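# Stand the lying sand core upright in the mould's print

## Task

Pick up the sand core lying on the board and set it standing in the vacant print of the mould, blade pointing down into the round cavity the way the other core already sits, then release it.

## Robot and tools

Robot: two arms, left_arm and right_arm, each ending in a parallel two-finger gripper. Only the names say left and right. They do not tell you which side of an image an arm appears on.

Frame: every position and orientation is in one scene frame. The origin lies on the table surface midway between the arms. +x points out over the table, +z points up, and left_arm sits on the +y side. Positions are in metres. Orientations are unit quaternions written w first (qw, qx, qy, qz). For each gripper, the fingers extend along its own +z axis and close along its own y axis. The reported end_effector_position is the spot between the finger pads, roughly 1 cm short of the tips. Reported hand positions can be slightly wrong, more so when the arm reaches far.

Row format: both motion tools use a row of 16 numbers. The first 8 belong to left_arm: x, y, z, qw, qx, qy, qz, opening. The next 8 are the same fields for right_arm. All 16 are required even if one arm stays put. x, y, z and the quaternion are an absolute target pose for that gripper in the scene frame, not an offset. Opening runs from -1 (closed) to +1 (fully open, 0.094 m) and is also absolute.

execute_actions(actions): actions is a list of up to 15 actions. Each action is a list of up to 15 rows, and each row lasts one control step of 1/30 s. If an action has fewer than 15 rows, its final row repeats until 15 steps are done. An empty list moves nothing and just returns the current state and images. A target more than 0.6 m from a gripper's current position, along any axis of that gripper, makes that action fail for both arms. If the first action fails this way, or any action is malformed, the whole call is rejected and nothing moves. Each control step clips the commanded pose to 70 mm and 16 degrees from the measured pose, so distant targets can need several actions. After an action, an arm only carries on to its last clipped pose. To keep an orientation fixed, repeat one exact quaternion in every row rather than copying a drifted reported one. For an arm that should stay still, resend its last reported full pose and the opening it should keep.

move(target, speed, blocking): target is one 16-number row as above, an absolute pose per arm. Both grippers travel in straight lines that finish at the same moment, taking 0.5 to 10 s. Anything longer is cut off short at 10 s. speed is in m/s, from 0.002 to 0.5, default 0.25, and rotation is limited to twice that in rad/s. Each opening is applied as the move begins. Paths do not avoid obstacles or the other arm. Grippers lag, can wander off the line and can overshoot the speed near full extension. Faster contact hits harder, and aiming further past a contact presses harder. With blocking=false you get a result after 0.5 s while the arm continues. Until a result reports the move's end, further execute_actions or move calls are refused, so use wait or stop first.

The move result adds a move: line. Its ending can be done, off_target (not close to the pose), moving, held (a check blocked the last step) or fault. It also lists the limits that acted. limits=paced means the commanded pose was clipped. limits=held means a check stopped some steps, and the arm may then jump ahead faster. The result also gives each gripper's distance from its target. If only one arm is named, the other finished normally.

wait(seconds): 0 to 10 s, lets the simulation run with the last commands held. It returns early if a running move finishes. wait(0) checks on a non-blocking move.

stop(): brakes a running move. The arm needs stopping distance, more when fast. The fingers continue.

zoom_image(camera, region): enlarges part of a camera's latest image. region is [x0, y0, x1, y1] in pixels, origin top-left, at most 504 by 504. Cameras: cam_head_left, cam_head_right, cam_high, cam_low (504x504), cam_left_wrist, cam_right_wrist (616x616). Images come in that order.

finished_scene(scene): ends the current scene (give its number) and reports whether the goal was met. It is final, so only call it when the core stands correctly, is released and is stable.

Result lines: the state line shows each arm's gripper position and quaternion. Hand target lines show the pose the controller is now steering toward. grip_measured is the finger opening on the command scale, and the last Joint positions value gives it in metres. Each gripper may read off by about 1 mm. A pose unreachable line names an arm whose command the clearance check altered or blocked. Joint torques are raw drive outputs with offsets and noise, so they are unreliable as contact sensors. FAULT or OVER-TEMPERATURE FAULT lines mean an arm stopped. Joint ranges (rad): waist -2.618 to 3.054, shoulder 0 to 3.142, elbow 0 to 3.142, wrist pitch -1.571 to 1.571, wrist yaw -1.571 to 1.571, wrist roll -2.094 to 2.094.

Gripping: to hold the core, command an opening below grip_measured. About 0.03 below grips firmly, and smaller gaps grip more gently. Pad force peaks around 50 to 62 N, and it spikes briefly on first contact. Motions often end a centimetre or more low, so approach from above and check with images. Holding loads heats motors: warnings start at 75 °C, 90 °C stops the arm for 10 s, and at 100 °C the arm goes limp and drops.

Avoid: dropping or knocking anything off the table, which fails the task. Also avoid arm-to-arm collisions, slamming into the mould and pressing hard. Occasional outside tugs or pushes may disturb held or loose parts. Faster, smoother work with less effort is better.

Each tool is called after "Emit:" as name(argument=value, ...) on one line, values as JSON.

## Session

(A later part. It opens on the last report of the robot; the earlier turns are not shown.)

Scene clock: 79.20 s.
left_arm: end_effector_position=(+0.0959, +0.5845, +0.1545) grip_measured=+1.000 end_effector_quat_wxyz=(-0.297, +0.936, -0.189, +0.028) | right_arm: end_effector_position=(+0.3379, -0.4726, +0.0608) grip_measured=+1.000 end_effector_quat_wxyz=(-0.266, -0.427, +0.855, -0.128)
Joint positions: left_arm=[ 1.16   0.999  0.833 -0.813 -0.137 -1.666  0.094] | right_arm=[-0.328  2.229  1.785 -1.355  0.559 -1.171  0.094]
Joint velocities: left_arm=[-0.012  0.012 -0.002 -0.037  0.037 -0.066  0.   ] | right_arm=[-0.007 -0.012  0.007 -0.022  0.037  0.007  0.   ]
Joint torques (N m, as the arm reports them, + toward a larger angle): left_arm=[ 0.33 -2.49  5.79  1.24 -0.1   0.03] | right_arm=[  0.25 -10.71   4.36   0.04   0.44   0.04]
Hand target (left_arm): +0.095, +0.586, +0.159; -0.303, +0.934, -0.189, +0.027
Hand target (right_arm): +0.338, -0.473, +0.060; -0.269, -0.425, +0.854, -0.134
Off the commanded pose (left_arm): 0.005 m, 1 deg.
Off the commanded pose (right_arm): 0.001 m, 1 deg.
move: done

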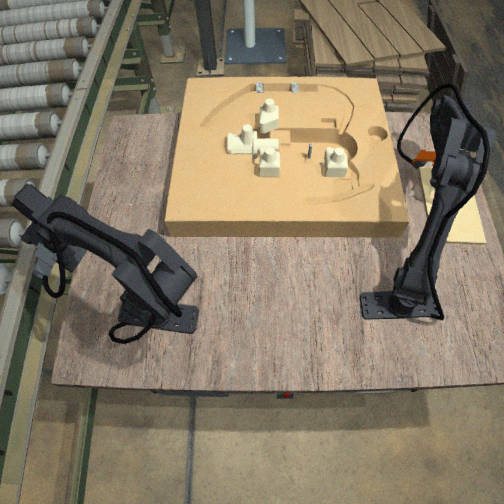

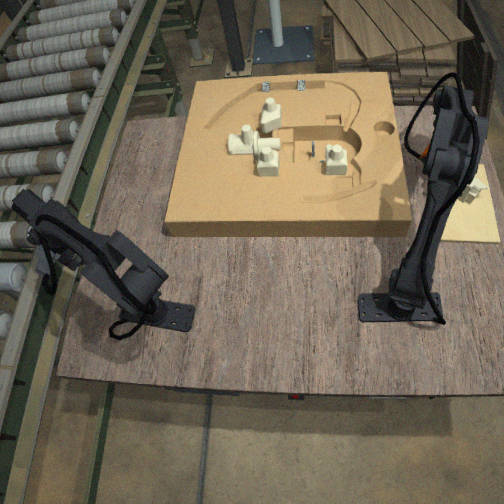

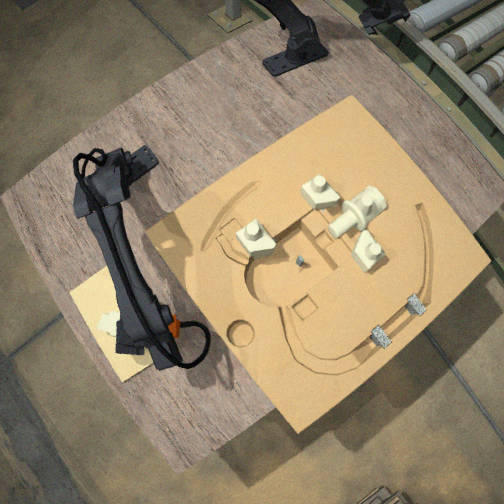

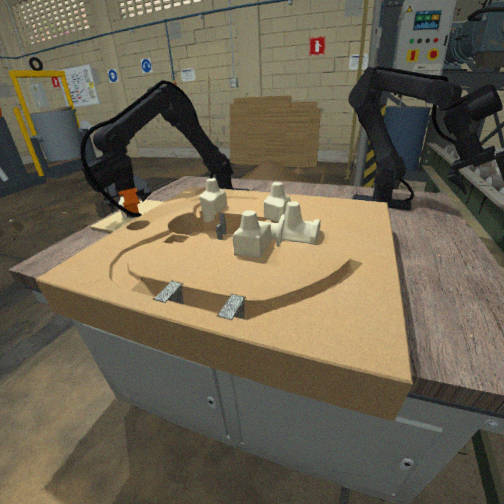

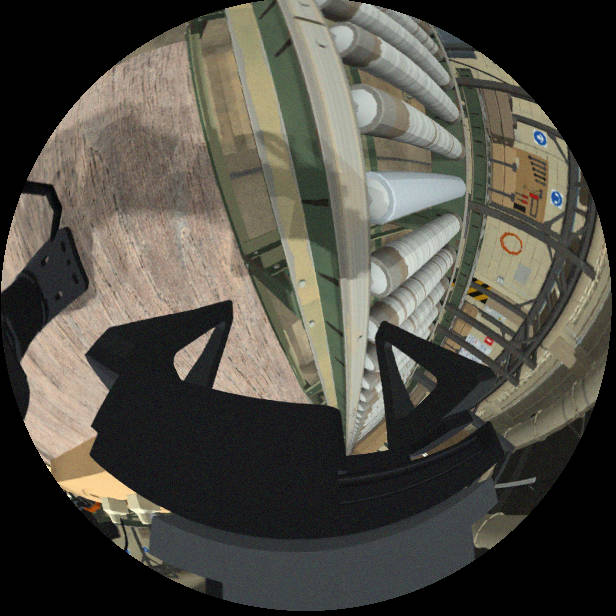

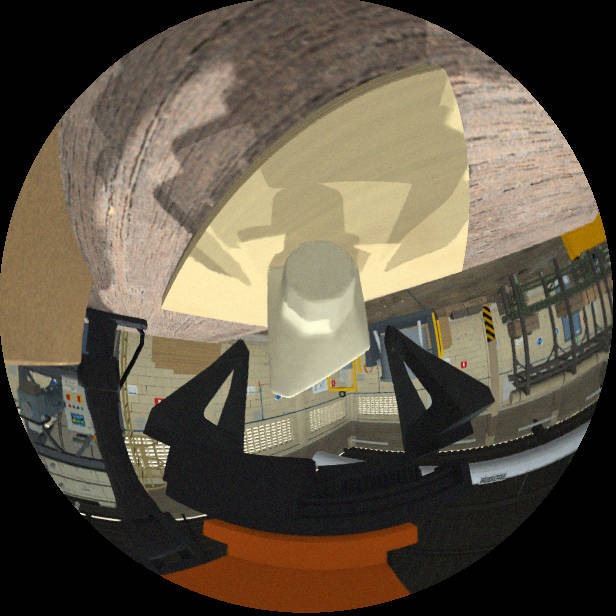

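Emit:
move(target=[0.095,0.586,0.159,-0.303,0.934,-0.189,0.027,1, 0.341,-0.471,0.038,-0.269,-0.425,0.854,-0.134,1], speed=0.05)

Scene clock: 82.27 s.
left_arm: end_effector_position=(+0.0959, +0.5845, +0.1545) grip_measured=+1.000 end_effector_quat_wxyz=(-0.297, +0.936, -0.189, +0.028) | right_arm: end_effector_position=(+0.3398, -0.4732, +0.0393) grip_measured=+1.000 end_effector_quat_wxyz=(-0.267, -0.425, +0.856, -0.128)
Joint positions: left_arm=[ 1.16   0.999  0.833 -0.813 -0.137 -1.666  0.094] | right_arm=[-0.328  2.262  1.751 -1.292  0.559 -1.166  0.094]
Joint velocities: left_arm=[ 0.007  0.012 -0.002 -0.037  0.037 -0.051  0.   ] | right_arm=[ 0.007 -0.002  0.007  0.037  0.022 -0.022  0.   ]
Joint torques (N m, as the arm reports them, + toward a larger angle): left_arm=[ 0.31 -2.53  5.82  1.27 -0.09  0.03] | right_arm=[  0.75 -10.82   4.4    0.03   0.41   0.04]
Hand target (left_arm): +0.095, +0.586, +0.159; -0.303, +0.934, -0.189, +0.027
Hand target (right_arm): +0.341, -0.471, +0.038; -0.269, -0.425, +0.854, -0.134
Off the commanded pose (left_arm): 0.005 m, 1 deg.
Off the commanded pose (right_arm): 0.003 m, 1 deg.
move: done

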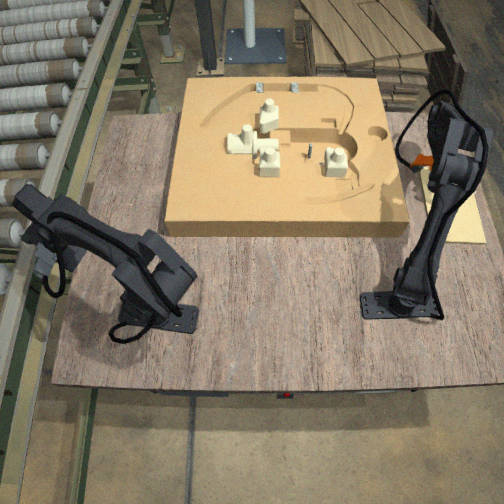

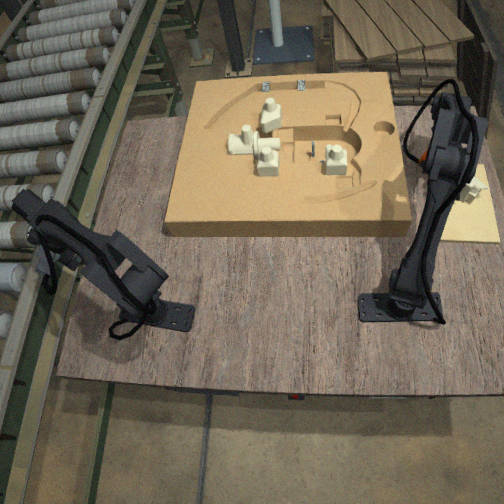

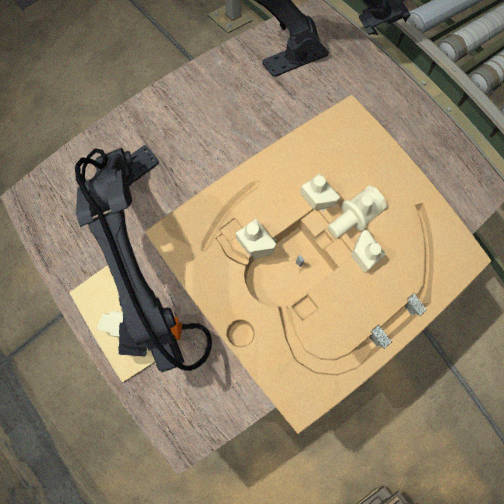

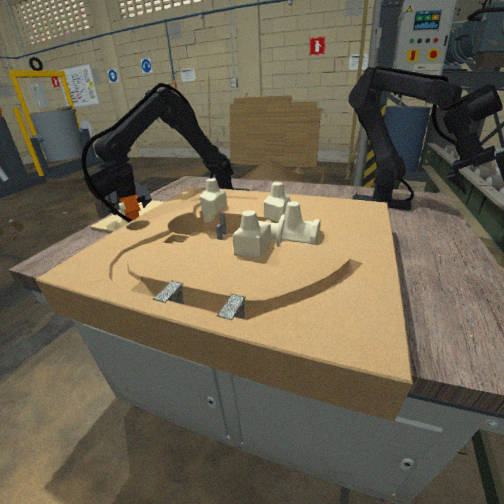

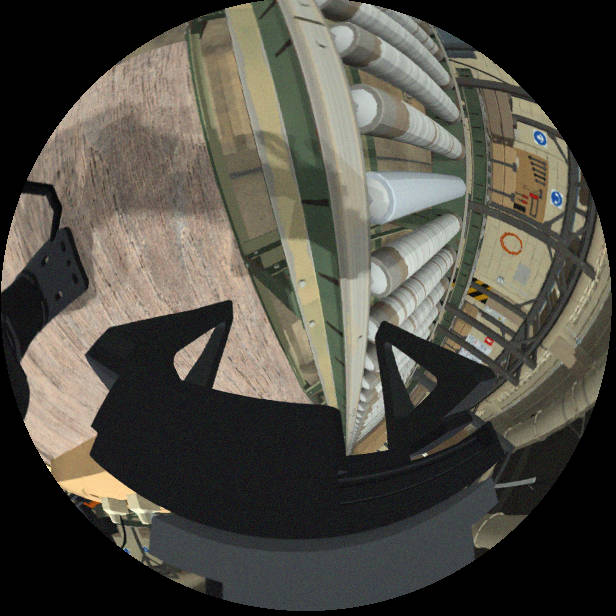

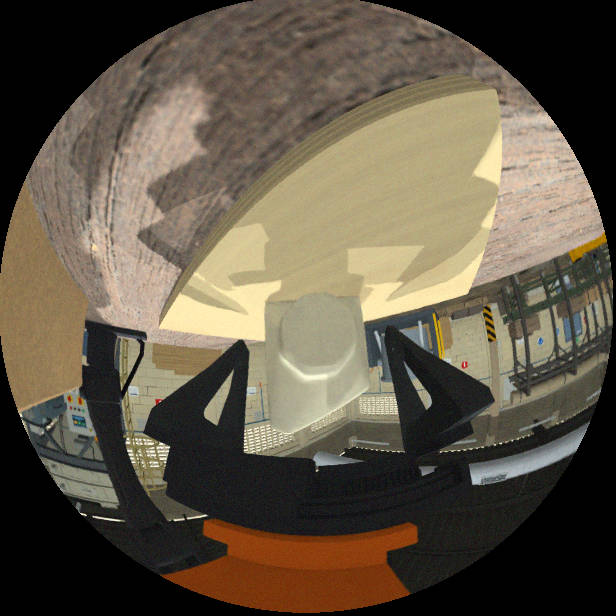

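Emit:
execute_actions(actions=[[[0.095,0.586,0.159,-0.303,0.934,-0.189,0.027,1, 0.341,-0.471,0.038,-0.269,-0.425,0.854,-0.134,0.25]],[[0.095,0.586,0.159,-0.303,0.934,-0.189,0.027,1, 0.341,-0.471,0.038,-0.269,-0.425,0.854,-0.134,0.12]]])

Scene clock: 85.37 s.
left_arm: end_effector_position=(+0.0959, +0.5845, +0.1545) grip_measured=+1.000 end_effector_quat_wxyz=(-0.297, +0.936, -0.189, +0.028) | right_arm: end_effector_position=(+0.3404, -0.4735, +0.0392) grip_measured=+0.179 end_effector_quat_wxyz=(-0.266, -0.424, +0.856, -0.129)
Joint positions: left_arm=[ 1.16   0.999  0.833 -0.813 -0.137 -1.666  0.094] | right_arm=[-0.328  2.262  1.751 -1.289  0.56  -1.165  0.055]
Joint velocities: left_arm=[ 0.017  0.007 -0.012  0.066  0.051 -0.081  0.   ] | right_arm=[-0.007  0.007 -0.012 -0.051  0.022 -0.022  0.   ]
Joint torques (N m, as the arm reports them, + toward a larger angle): left_arm=[ 0.39 -2.67  5.85  1.24 -0.08  0.05] | right_arm=[  0.74 -10.74   4.41   0.01   0.41   0.06]
Hand target (left_arm): +0.095, +0.586, +0.159; -0.303, +0.934, -0.189, +0.027
Hand target (right_arm): +0.341, -0.471, +0.038; -0.269, -0.425, +0.854, -0.134
Off the commanded pose (left_arm): 0.005 m, 1 deg.
Off the commanded pose (right_arm): 0.003 m, 1 deg.

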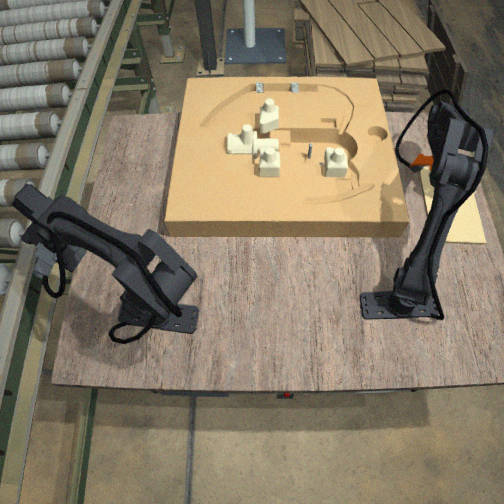

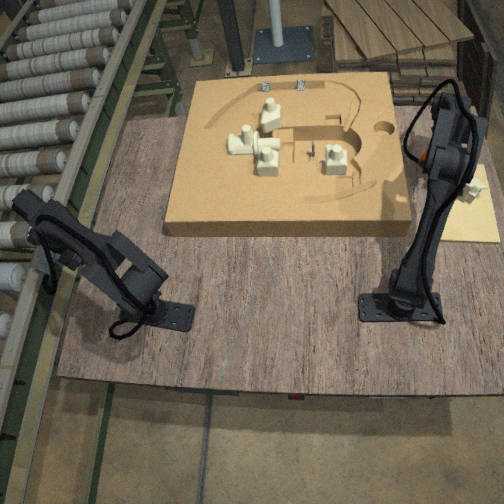

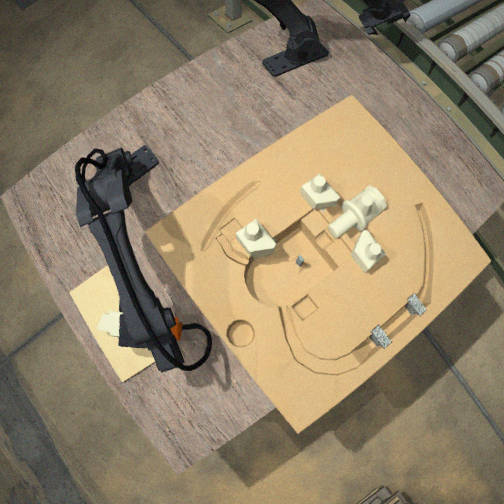

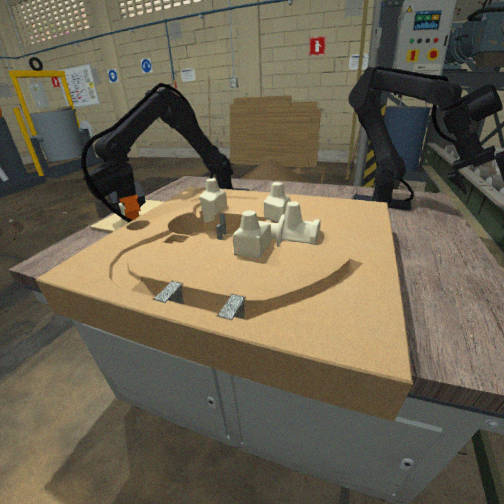

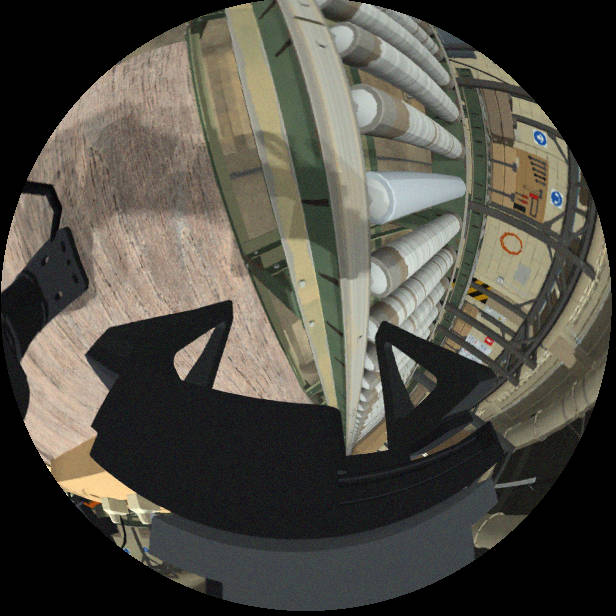

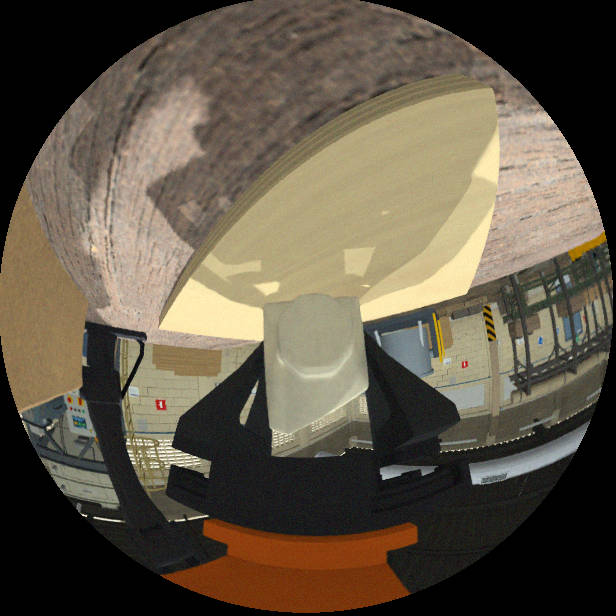

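Emit:
move(target=[0.095,0.586,0.159,-0.303,0.934,-0.189,0.027,1, 0.341,-0.471,0.12,-0.269,-0.425,0.854,-0.134,0.145], speed=0.15)

Emit:
move(target=[0.095,0.586,0.159,-0.303,0.934,-0.189,0.027,1, 0.42,-0.36,0.25,0.462,0,0.887,0,0.145], speed=0.3)

Emit:
move(target=[0.095,0.586,0.159,-0.303,0.934,-0.189,0.027,1, 0.51,-0.10,0.2,0.462,0,0.887,0,0.145], speed=0.2)

Scene clock: 91.77 s.
left_arm: end_effector_position=(+0.0959, +0.5845, +0.1545) grip_measured=+1.000 end_effector_quat_wxyz=(-0.297, +0.936, -0.189, +0.028) | right_arm: end_effector_position=(+0.3383, -0.4697, +0.0914) grip_measured=+0.179 end_effector_quat_wxyz=(-0.274, -0.428, +0.854, -0.108)
Joint positions: left_arm=[ 1.16   0.999  0.833 -0.813 -0.137 -1.666  0.094] | right_arm=[-0.328  2.252  1.942 -1.533  0.54  -1.165  0.055]
Joint velocities: left_arm=[ 0.002 -0.007  0.012 -0.007  0.037  0.007  0.   ] | right_arm=[ 0.007 -0.002  0.022 -0.037  0.007  0.022  0.   ]
Joint torques (N m, as the arm reports them, + toward a larger angle): left_arm=[ 0.33 -2.5   5.85  1.28 -0.09  0.05] | right_arm=[  0.72 -14.46   7.44  -0.45   0.62   0.02]
Hand target (left_arm): +0.095, +0.586, +0.159; -0.303, +0.934, -0.189, +0.027
Hand target (right_arm): +0.341, -0.471, +0.119; -0.267, -0.426, +0.854, -0.136
Off the commanded pose (left_arm): 0.005 m, 1 deg.
Off the commanded pose (right_arm): 0.029 m, 3 deg.
joint sent to its limit (right arm) — the command would take joint 4 (wrist pitch) past its lower limit, so that joint was sent only as far as its limit.
move: off_target (right_arm)

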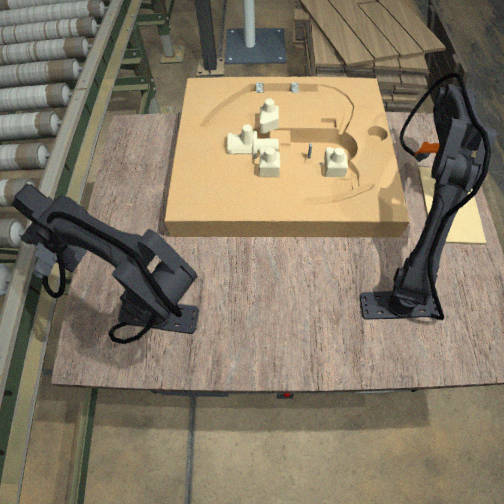

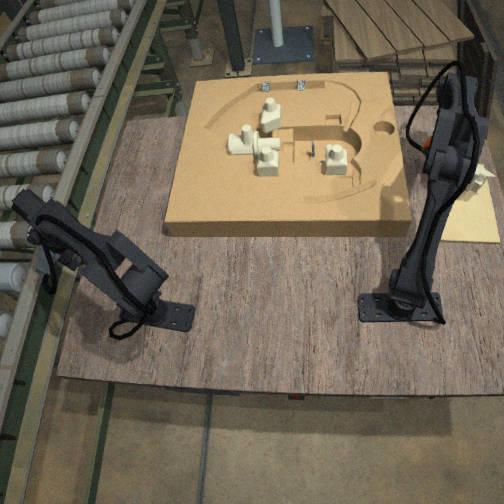

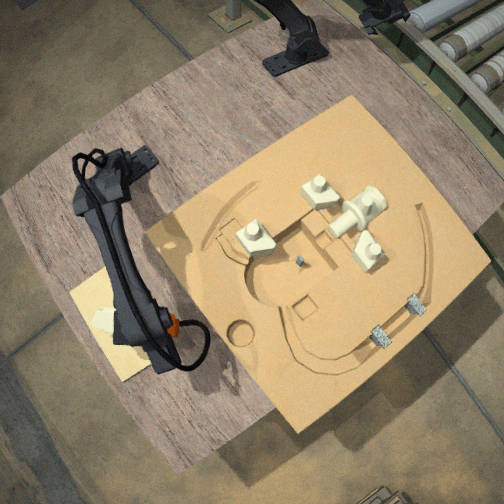

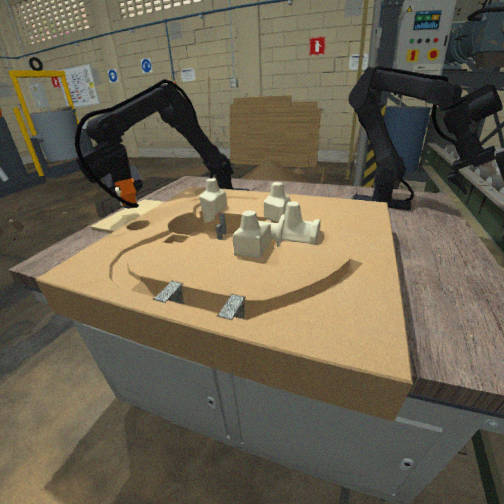

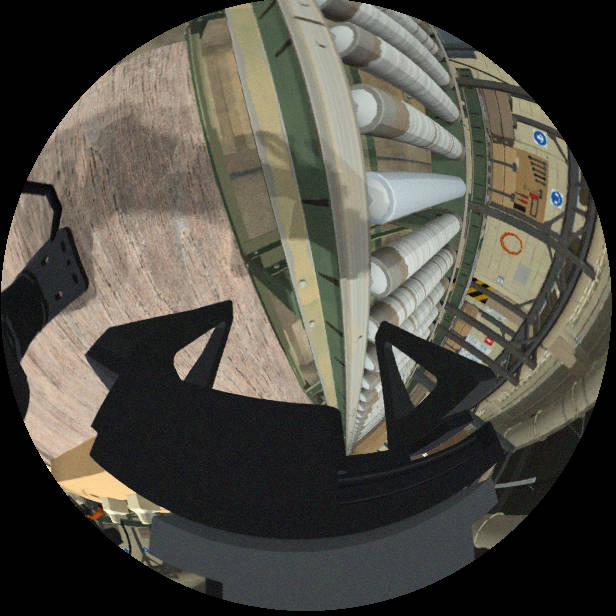

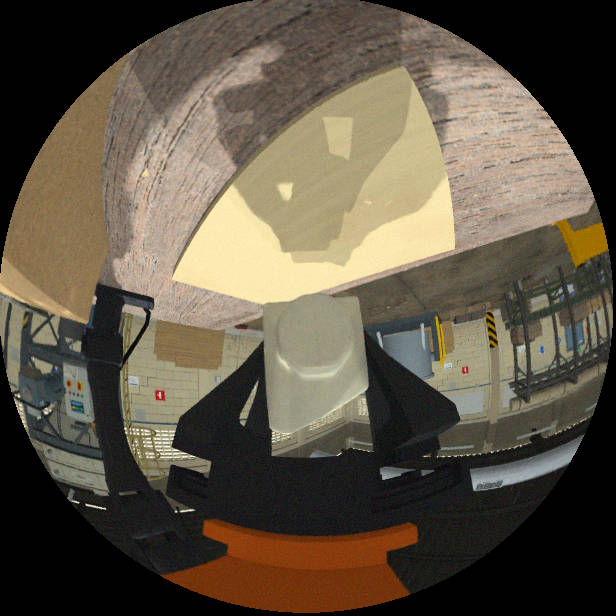

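Scene clock: 95.53 s.
left_arm: end_effector_position=(+0.0959, +0.5845, +0.1545) grip_measured=+1.000 end_effector_quat_wxyz=(-0.297, +0.936, -0.189, +0.028) | right_arm: end_effector_position=(+0.4111, -0.3623, +0.2173) grip_measured=+0.178 end_effector_quat_wxyz=(+0.408, +0.000, +0.913, +0.008)
Joint positions: left_arm=[ 1.16   0.999  0.833 -0.813 -0.137 -1.666  0.094] | right_arm=[-0.364  1.441  1.218 -0.541 -0.271 -0.23   0.055]
Joint velocities: left_arm=[ 0.002 -0.002 -0.007 -0.037 -0.051  0.037  0.   ] | right_arm=[ 0.017 -0.012 -0.002  0.022 -0.095  0.007 -0.   ]
Joint torques (N m, as the arm reports them, + toward a larger angle): left_arm=[ 0.27 -2.61  5.85  1.28 -0.1   0.01] | right_arm=[ 0.67 -8.88  7.05  2.43 -0.18  0.06]
Hand target (left_arm): +0.095, +0.586, +0.159; -0.303, +0.934, -0.189, +0.027
Hand target (right_arm): +0.419, -0.360, +0.252; +0.462, -0.010, +0.887, -0.003
Off the commanded pose (left_arm): 0.005 m, 1 deg.
Off the commanded pose (right_arm): 0.034 m, 7 deg.
move: off_target (right_arm)

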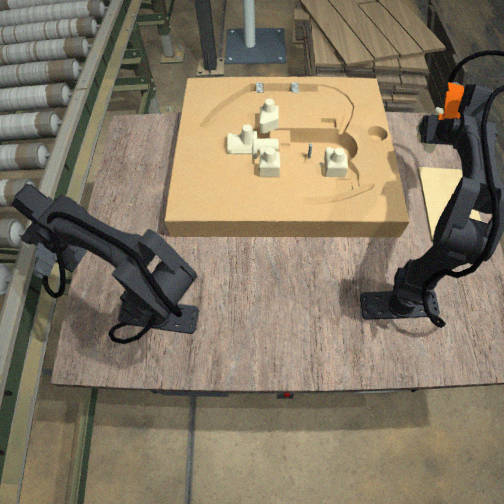

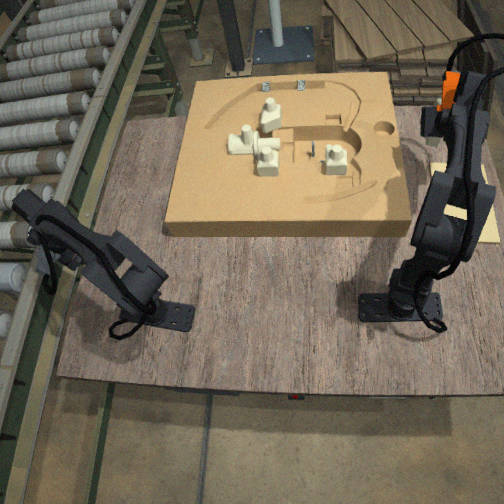

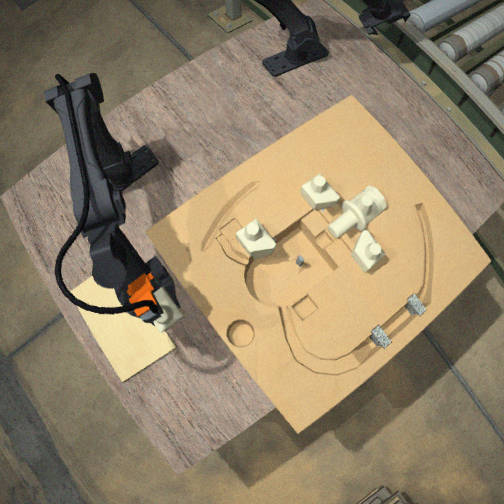

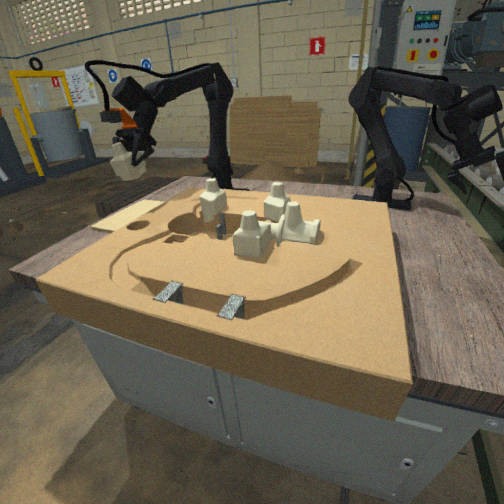

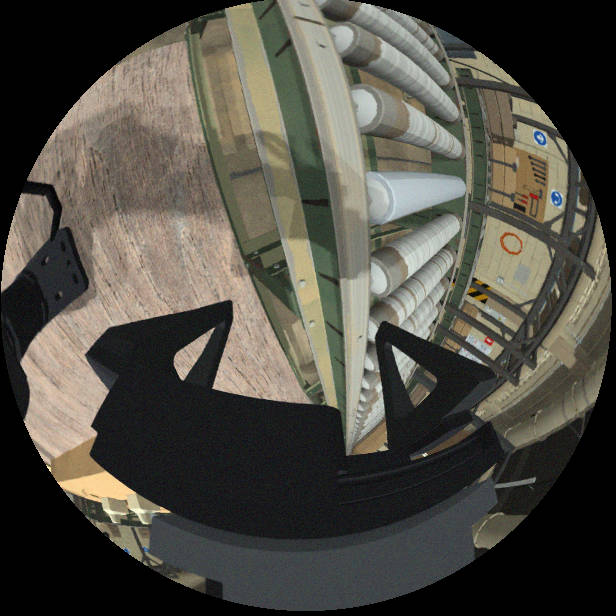

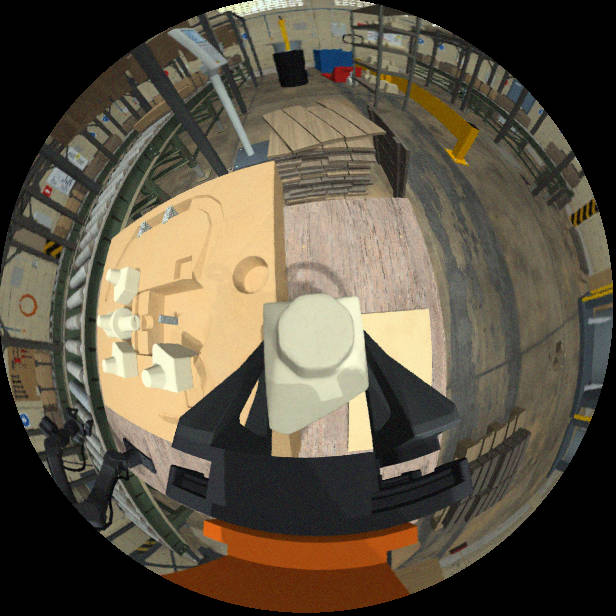

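Scene clock: 97.53 s.
left_arm: end_effector_position=(+0.0959, +0.5845, +0.1545) grip_measured=+1.000 end_effector_quat_wxyz=(-0.297, +0.936, -0.189, +0.028) | right_arm: end_effector_position=(+0.4865, -0.1031, +0.1527) grip_measured=+0.178 end_effector_quat_wxyz=(+0.398, -0.026, +0.917, -0.016)
Joint positions: left_arm=[ 1.16   0.999  0.833 -0.813 -0.137 -1.666  0.094] | right_arm=[ 0.424  1.843  1.412 -0.374  0.325  0.252  0.055]
Joint velocities: left_arm=[-0.007  0.012  0.012 -0.007 -0.051 -0.051  0.   ] | right_arm=[-0.002 -0.002 -0.002  0.051  0.007 -0.022  0.   ]
Joint torques (N m, as the arm reports them, + toward a larger angle): left_arm=[ 0.19 -2.55  5.79  1.26 -0.1   0.03] | right_arm=[ -0.24 -10.58  10.21   2.25   0.45   0.06]
Hand target (left_arm): +0.095, +0.586, +0.159; -0.303, +0.934, -0.189, +0.027
Hand target (right_arm): +0.506, -0.101, +0.199; +0.458, -0.001, +0.889, -0.002
Off the commanded pose (left_arm): 0.005 m, 1 deg.
Off the commanded pose (right_arm): 0.053 m, 9 deg.
move: off_target (right_arm)

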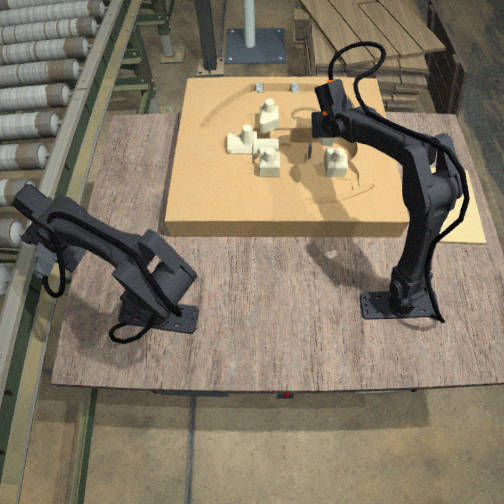

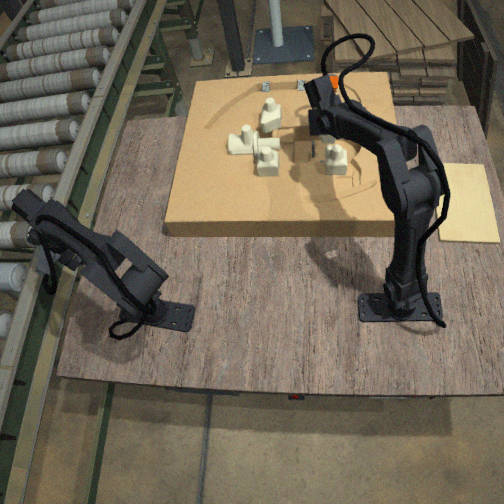

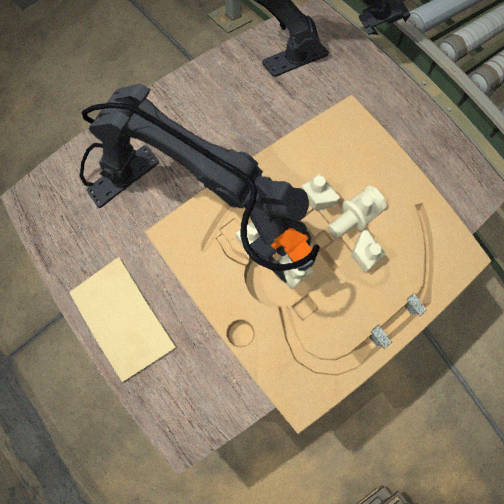

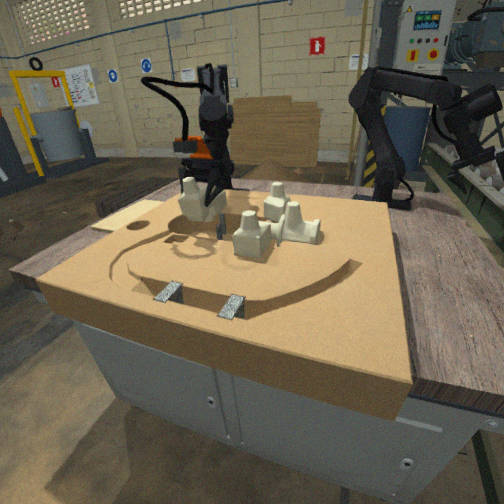

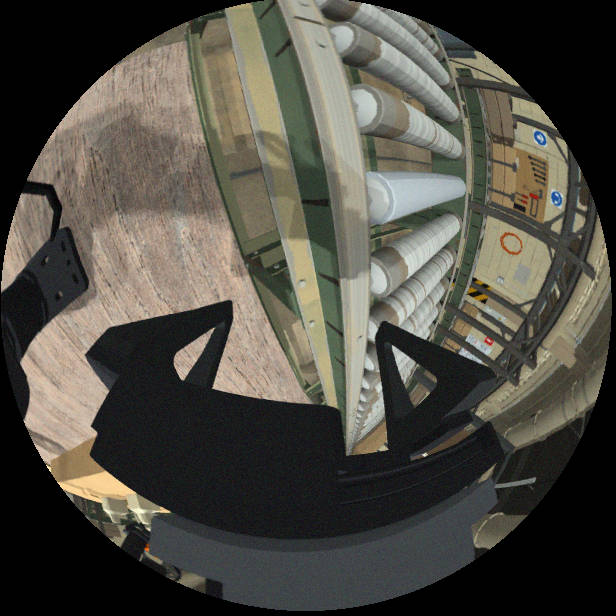

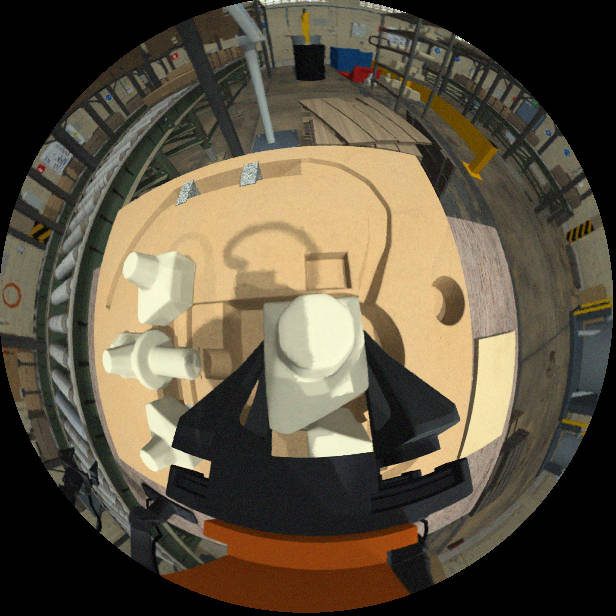

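Emit:
move(target=[0.095,0.586,0.159,-0.303,0.934,-0.189,0.027,1, 0.51,-0.115,0.225,0.522,0.015,0.853,0.01,0.145], speed=0.1)

Emit:
move(target=[0.095,0.586,0.159,-0.303,0.934,-0.189,0.027,1, 0.56,-0.115,0.22,0.522,0.015,0.853,0.01,0.145], speed=0.1)

Scene clock: 106.77 s.
left_arm: end_effector_position=(+0.0959, +0.5845, +0.1545) grip_measured=+1.000 end_effector_quat_wxyz=(-0.297, +0.936, -0.189, +0.028) | right_arm: end_effector_position=(+0.4985, -0.1101, +0.1778) grip_measured=+0.178 end_effector_quat_wxyz=(+0.463, -0.005, +0.887, -0.002)
Joint positions: left_arm=[ 1.16   0.999  0.833 -0.813 -0.137 -1.666  0.094] | right_arm=[ 0.408  1.791  1.336 -0.198  0.344  0.242  0.055]
Joint velocities: left_arm=[ 0.002 -0.012 -0.002 -0.037  0.066 -0.051  0.   ] | right_arm=[-0.007 -0.017  0.012  0.007  0.007  0.081  0.002]
Joint torques (N m, as the arm reports them, + toward a larger angle): left_arm=[ 0.33 -2.64  5.8   1.26 -0.09  0.04] | right_arm=[ -0.83 -12.8    7.21   2.58   0.4   -0.12]
Hand target (left_arm): +0.095, +0.586, +0.159; -0.303, +0.934, -0.189, +0.027
Hand target (right_arm): +0.508, -0.116, +0.225; +0.521, +0.015, +0.853, +0.008
Off the commanded pose (left_arm): 0.005 m, 1 deg.
Off the commanded pose (right_arm): 0.049 m, 8 deg.
move: off_target (right_arm)

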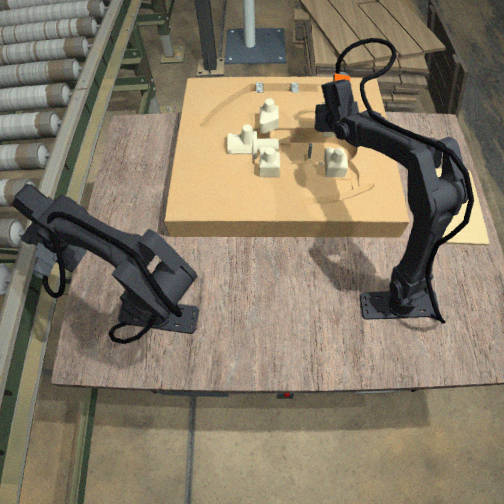

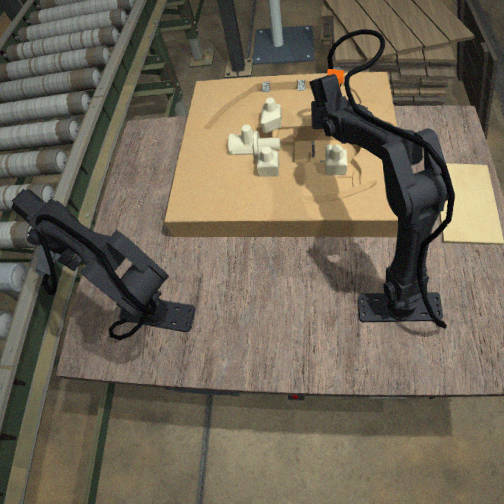

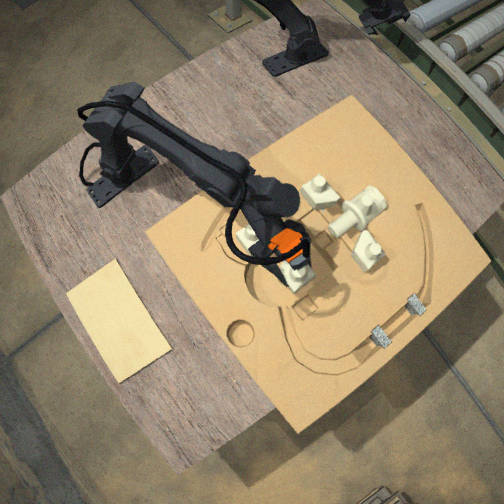

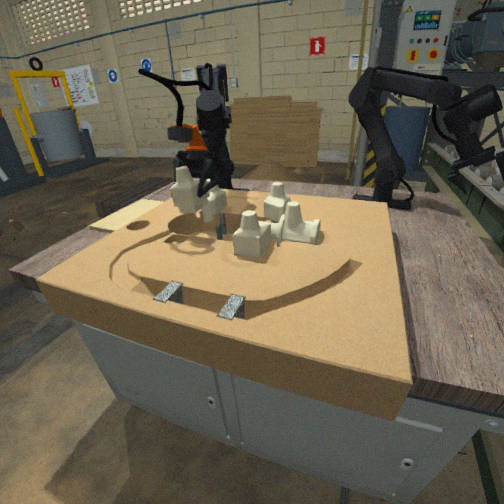

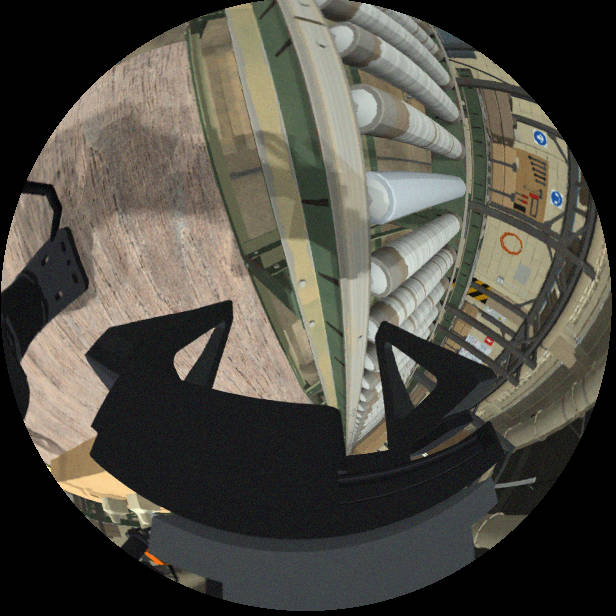

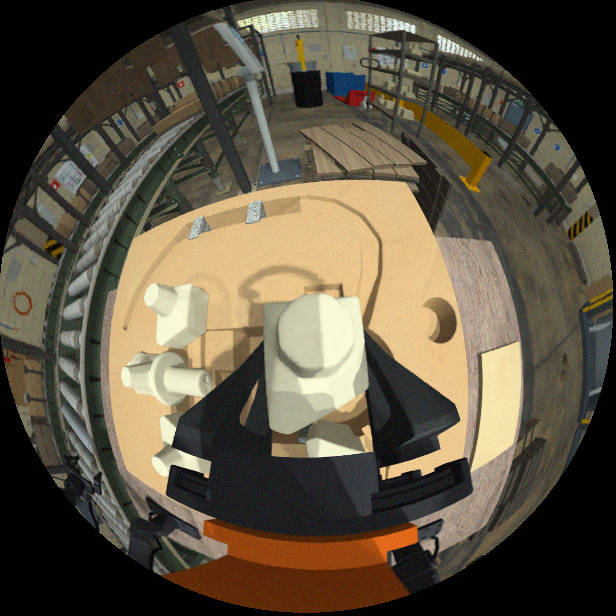

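Scene clock: 108.03 s.
left_arm: end_effector_position=(+0.0959, +0.5845, +0.1545) grip_measured=+1.000 end_effector_quat_wxyz=(-0.297, +0.936, -0.189, +0.028) | right_arm: end_effector_position=(+0.5386, -0.1174, +0.1713) grip_measured=+0.178 end_effector_quat_wxyz=(+0.463, +0.001, +0.886, -0.007)
Joint positions: left_arm=[ 1.16   0.999  0.833 -0.813 -0.137 -1.666  0.094] | right_arm=[ 0.358  1.925  1.482 -0.201  0.317  0.217  0.055]
Joint velocities: left_arm=[ 0.002  0.002  0.007 -0.066 -0.037  0.081  0.   ] | right_arm=[-0.012 -0.022 -0.002  0.022 -0.066  0.007 -0.   ]
Joint torques (N m, as the arm reports them, + toward a larger angle): left_arm=[ 0.38 -2.52  5.87  1.25 -0.12  0.05] | right_arm=[ -0.67 -11.46  10.13   2.53   0.2   -0.13]
Hand target (left_arm): +0.095, +0.586, +0.159; -0.303, +0.934, -0.189, +0.027
Hand target (right_arm): +0.555, -0.117, +0.220; +0.522, +0.015, +0.853, +0.009
Off the commanded pose (left_arm): 0.005 m, 1 deg.
Off the commanded pose (right_arm): 0.053 m, 8 deg.
move: off_target (right_arm)

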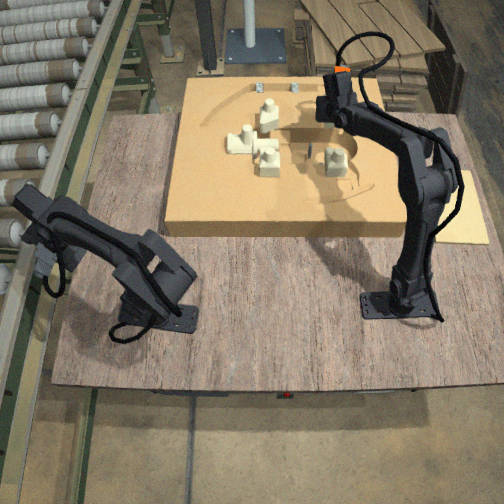

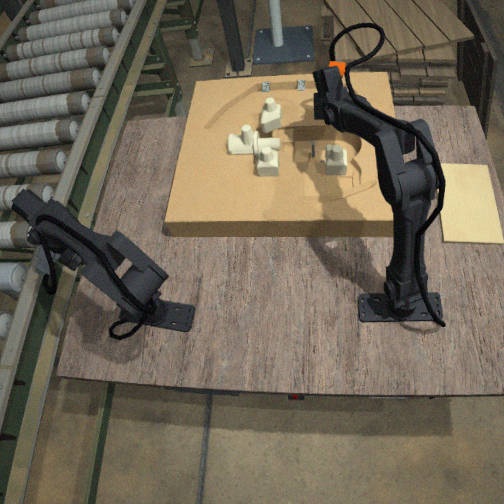

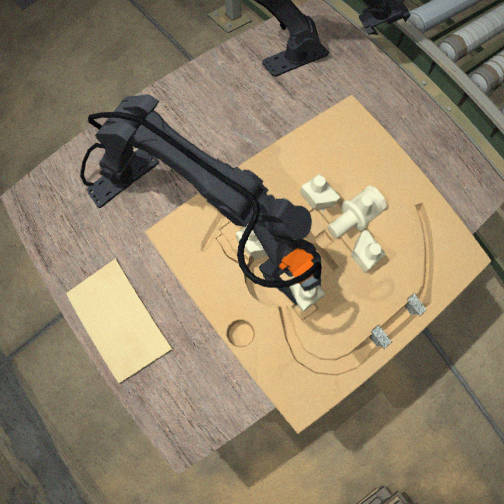

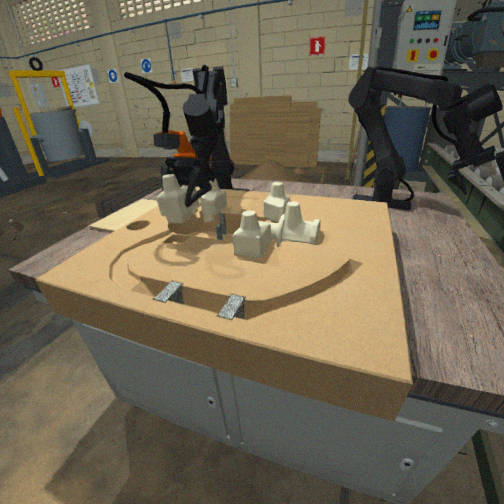

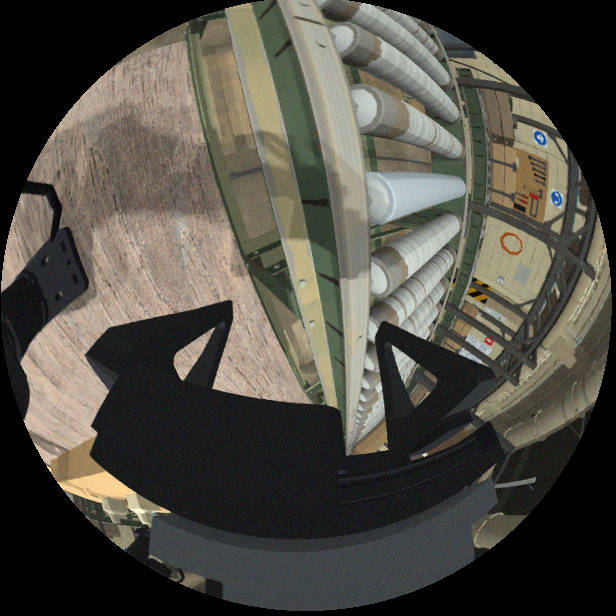

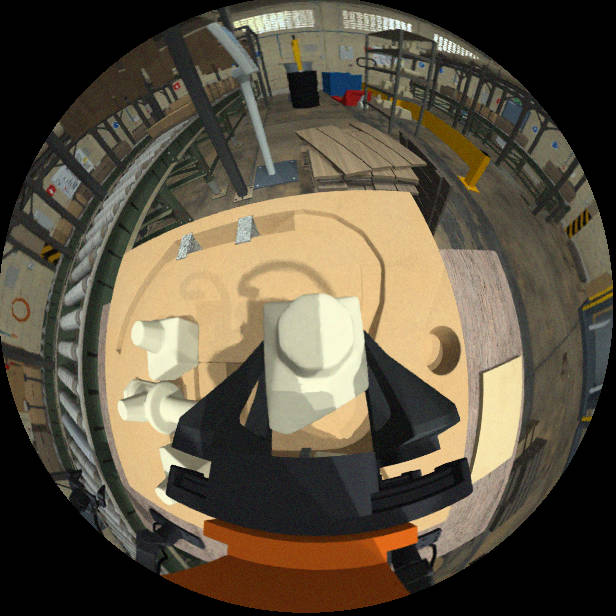

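Emit:
zoom_image(camera="cam_low", region=[130,160,250,260])

Emit:
zoom_image(camera="cam_high", region=[240,240,360,340])

Emit:
zoom_image(camera="cam_head_left", region=[270,70,390,190])

Region (130, 160, 250, 260) of cam_low's 504x504 image, scaled by 4.200, with more detail than that image has.

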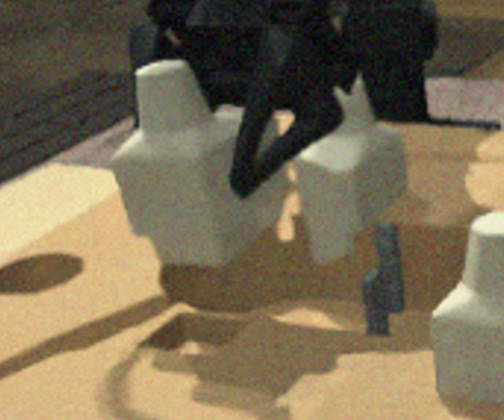

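Region (240, 240, 360, 340) of cam_high's 504x504 image, scaled by 4.200, with more detail than that image has.

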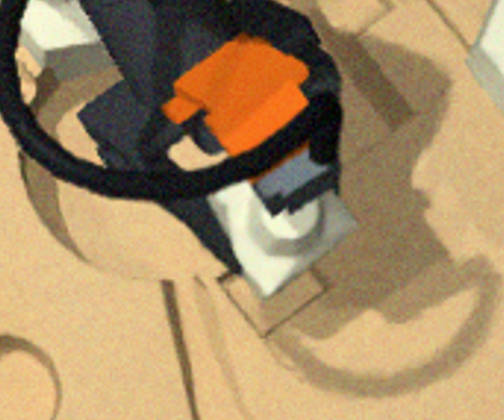

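Region (270, 70, 390, 190) of cam_head_left's 504x504 image, scaled by 4.200, with more detail than that image has.

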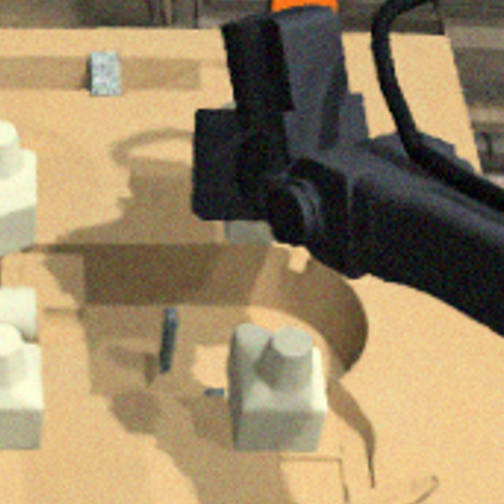

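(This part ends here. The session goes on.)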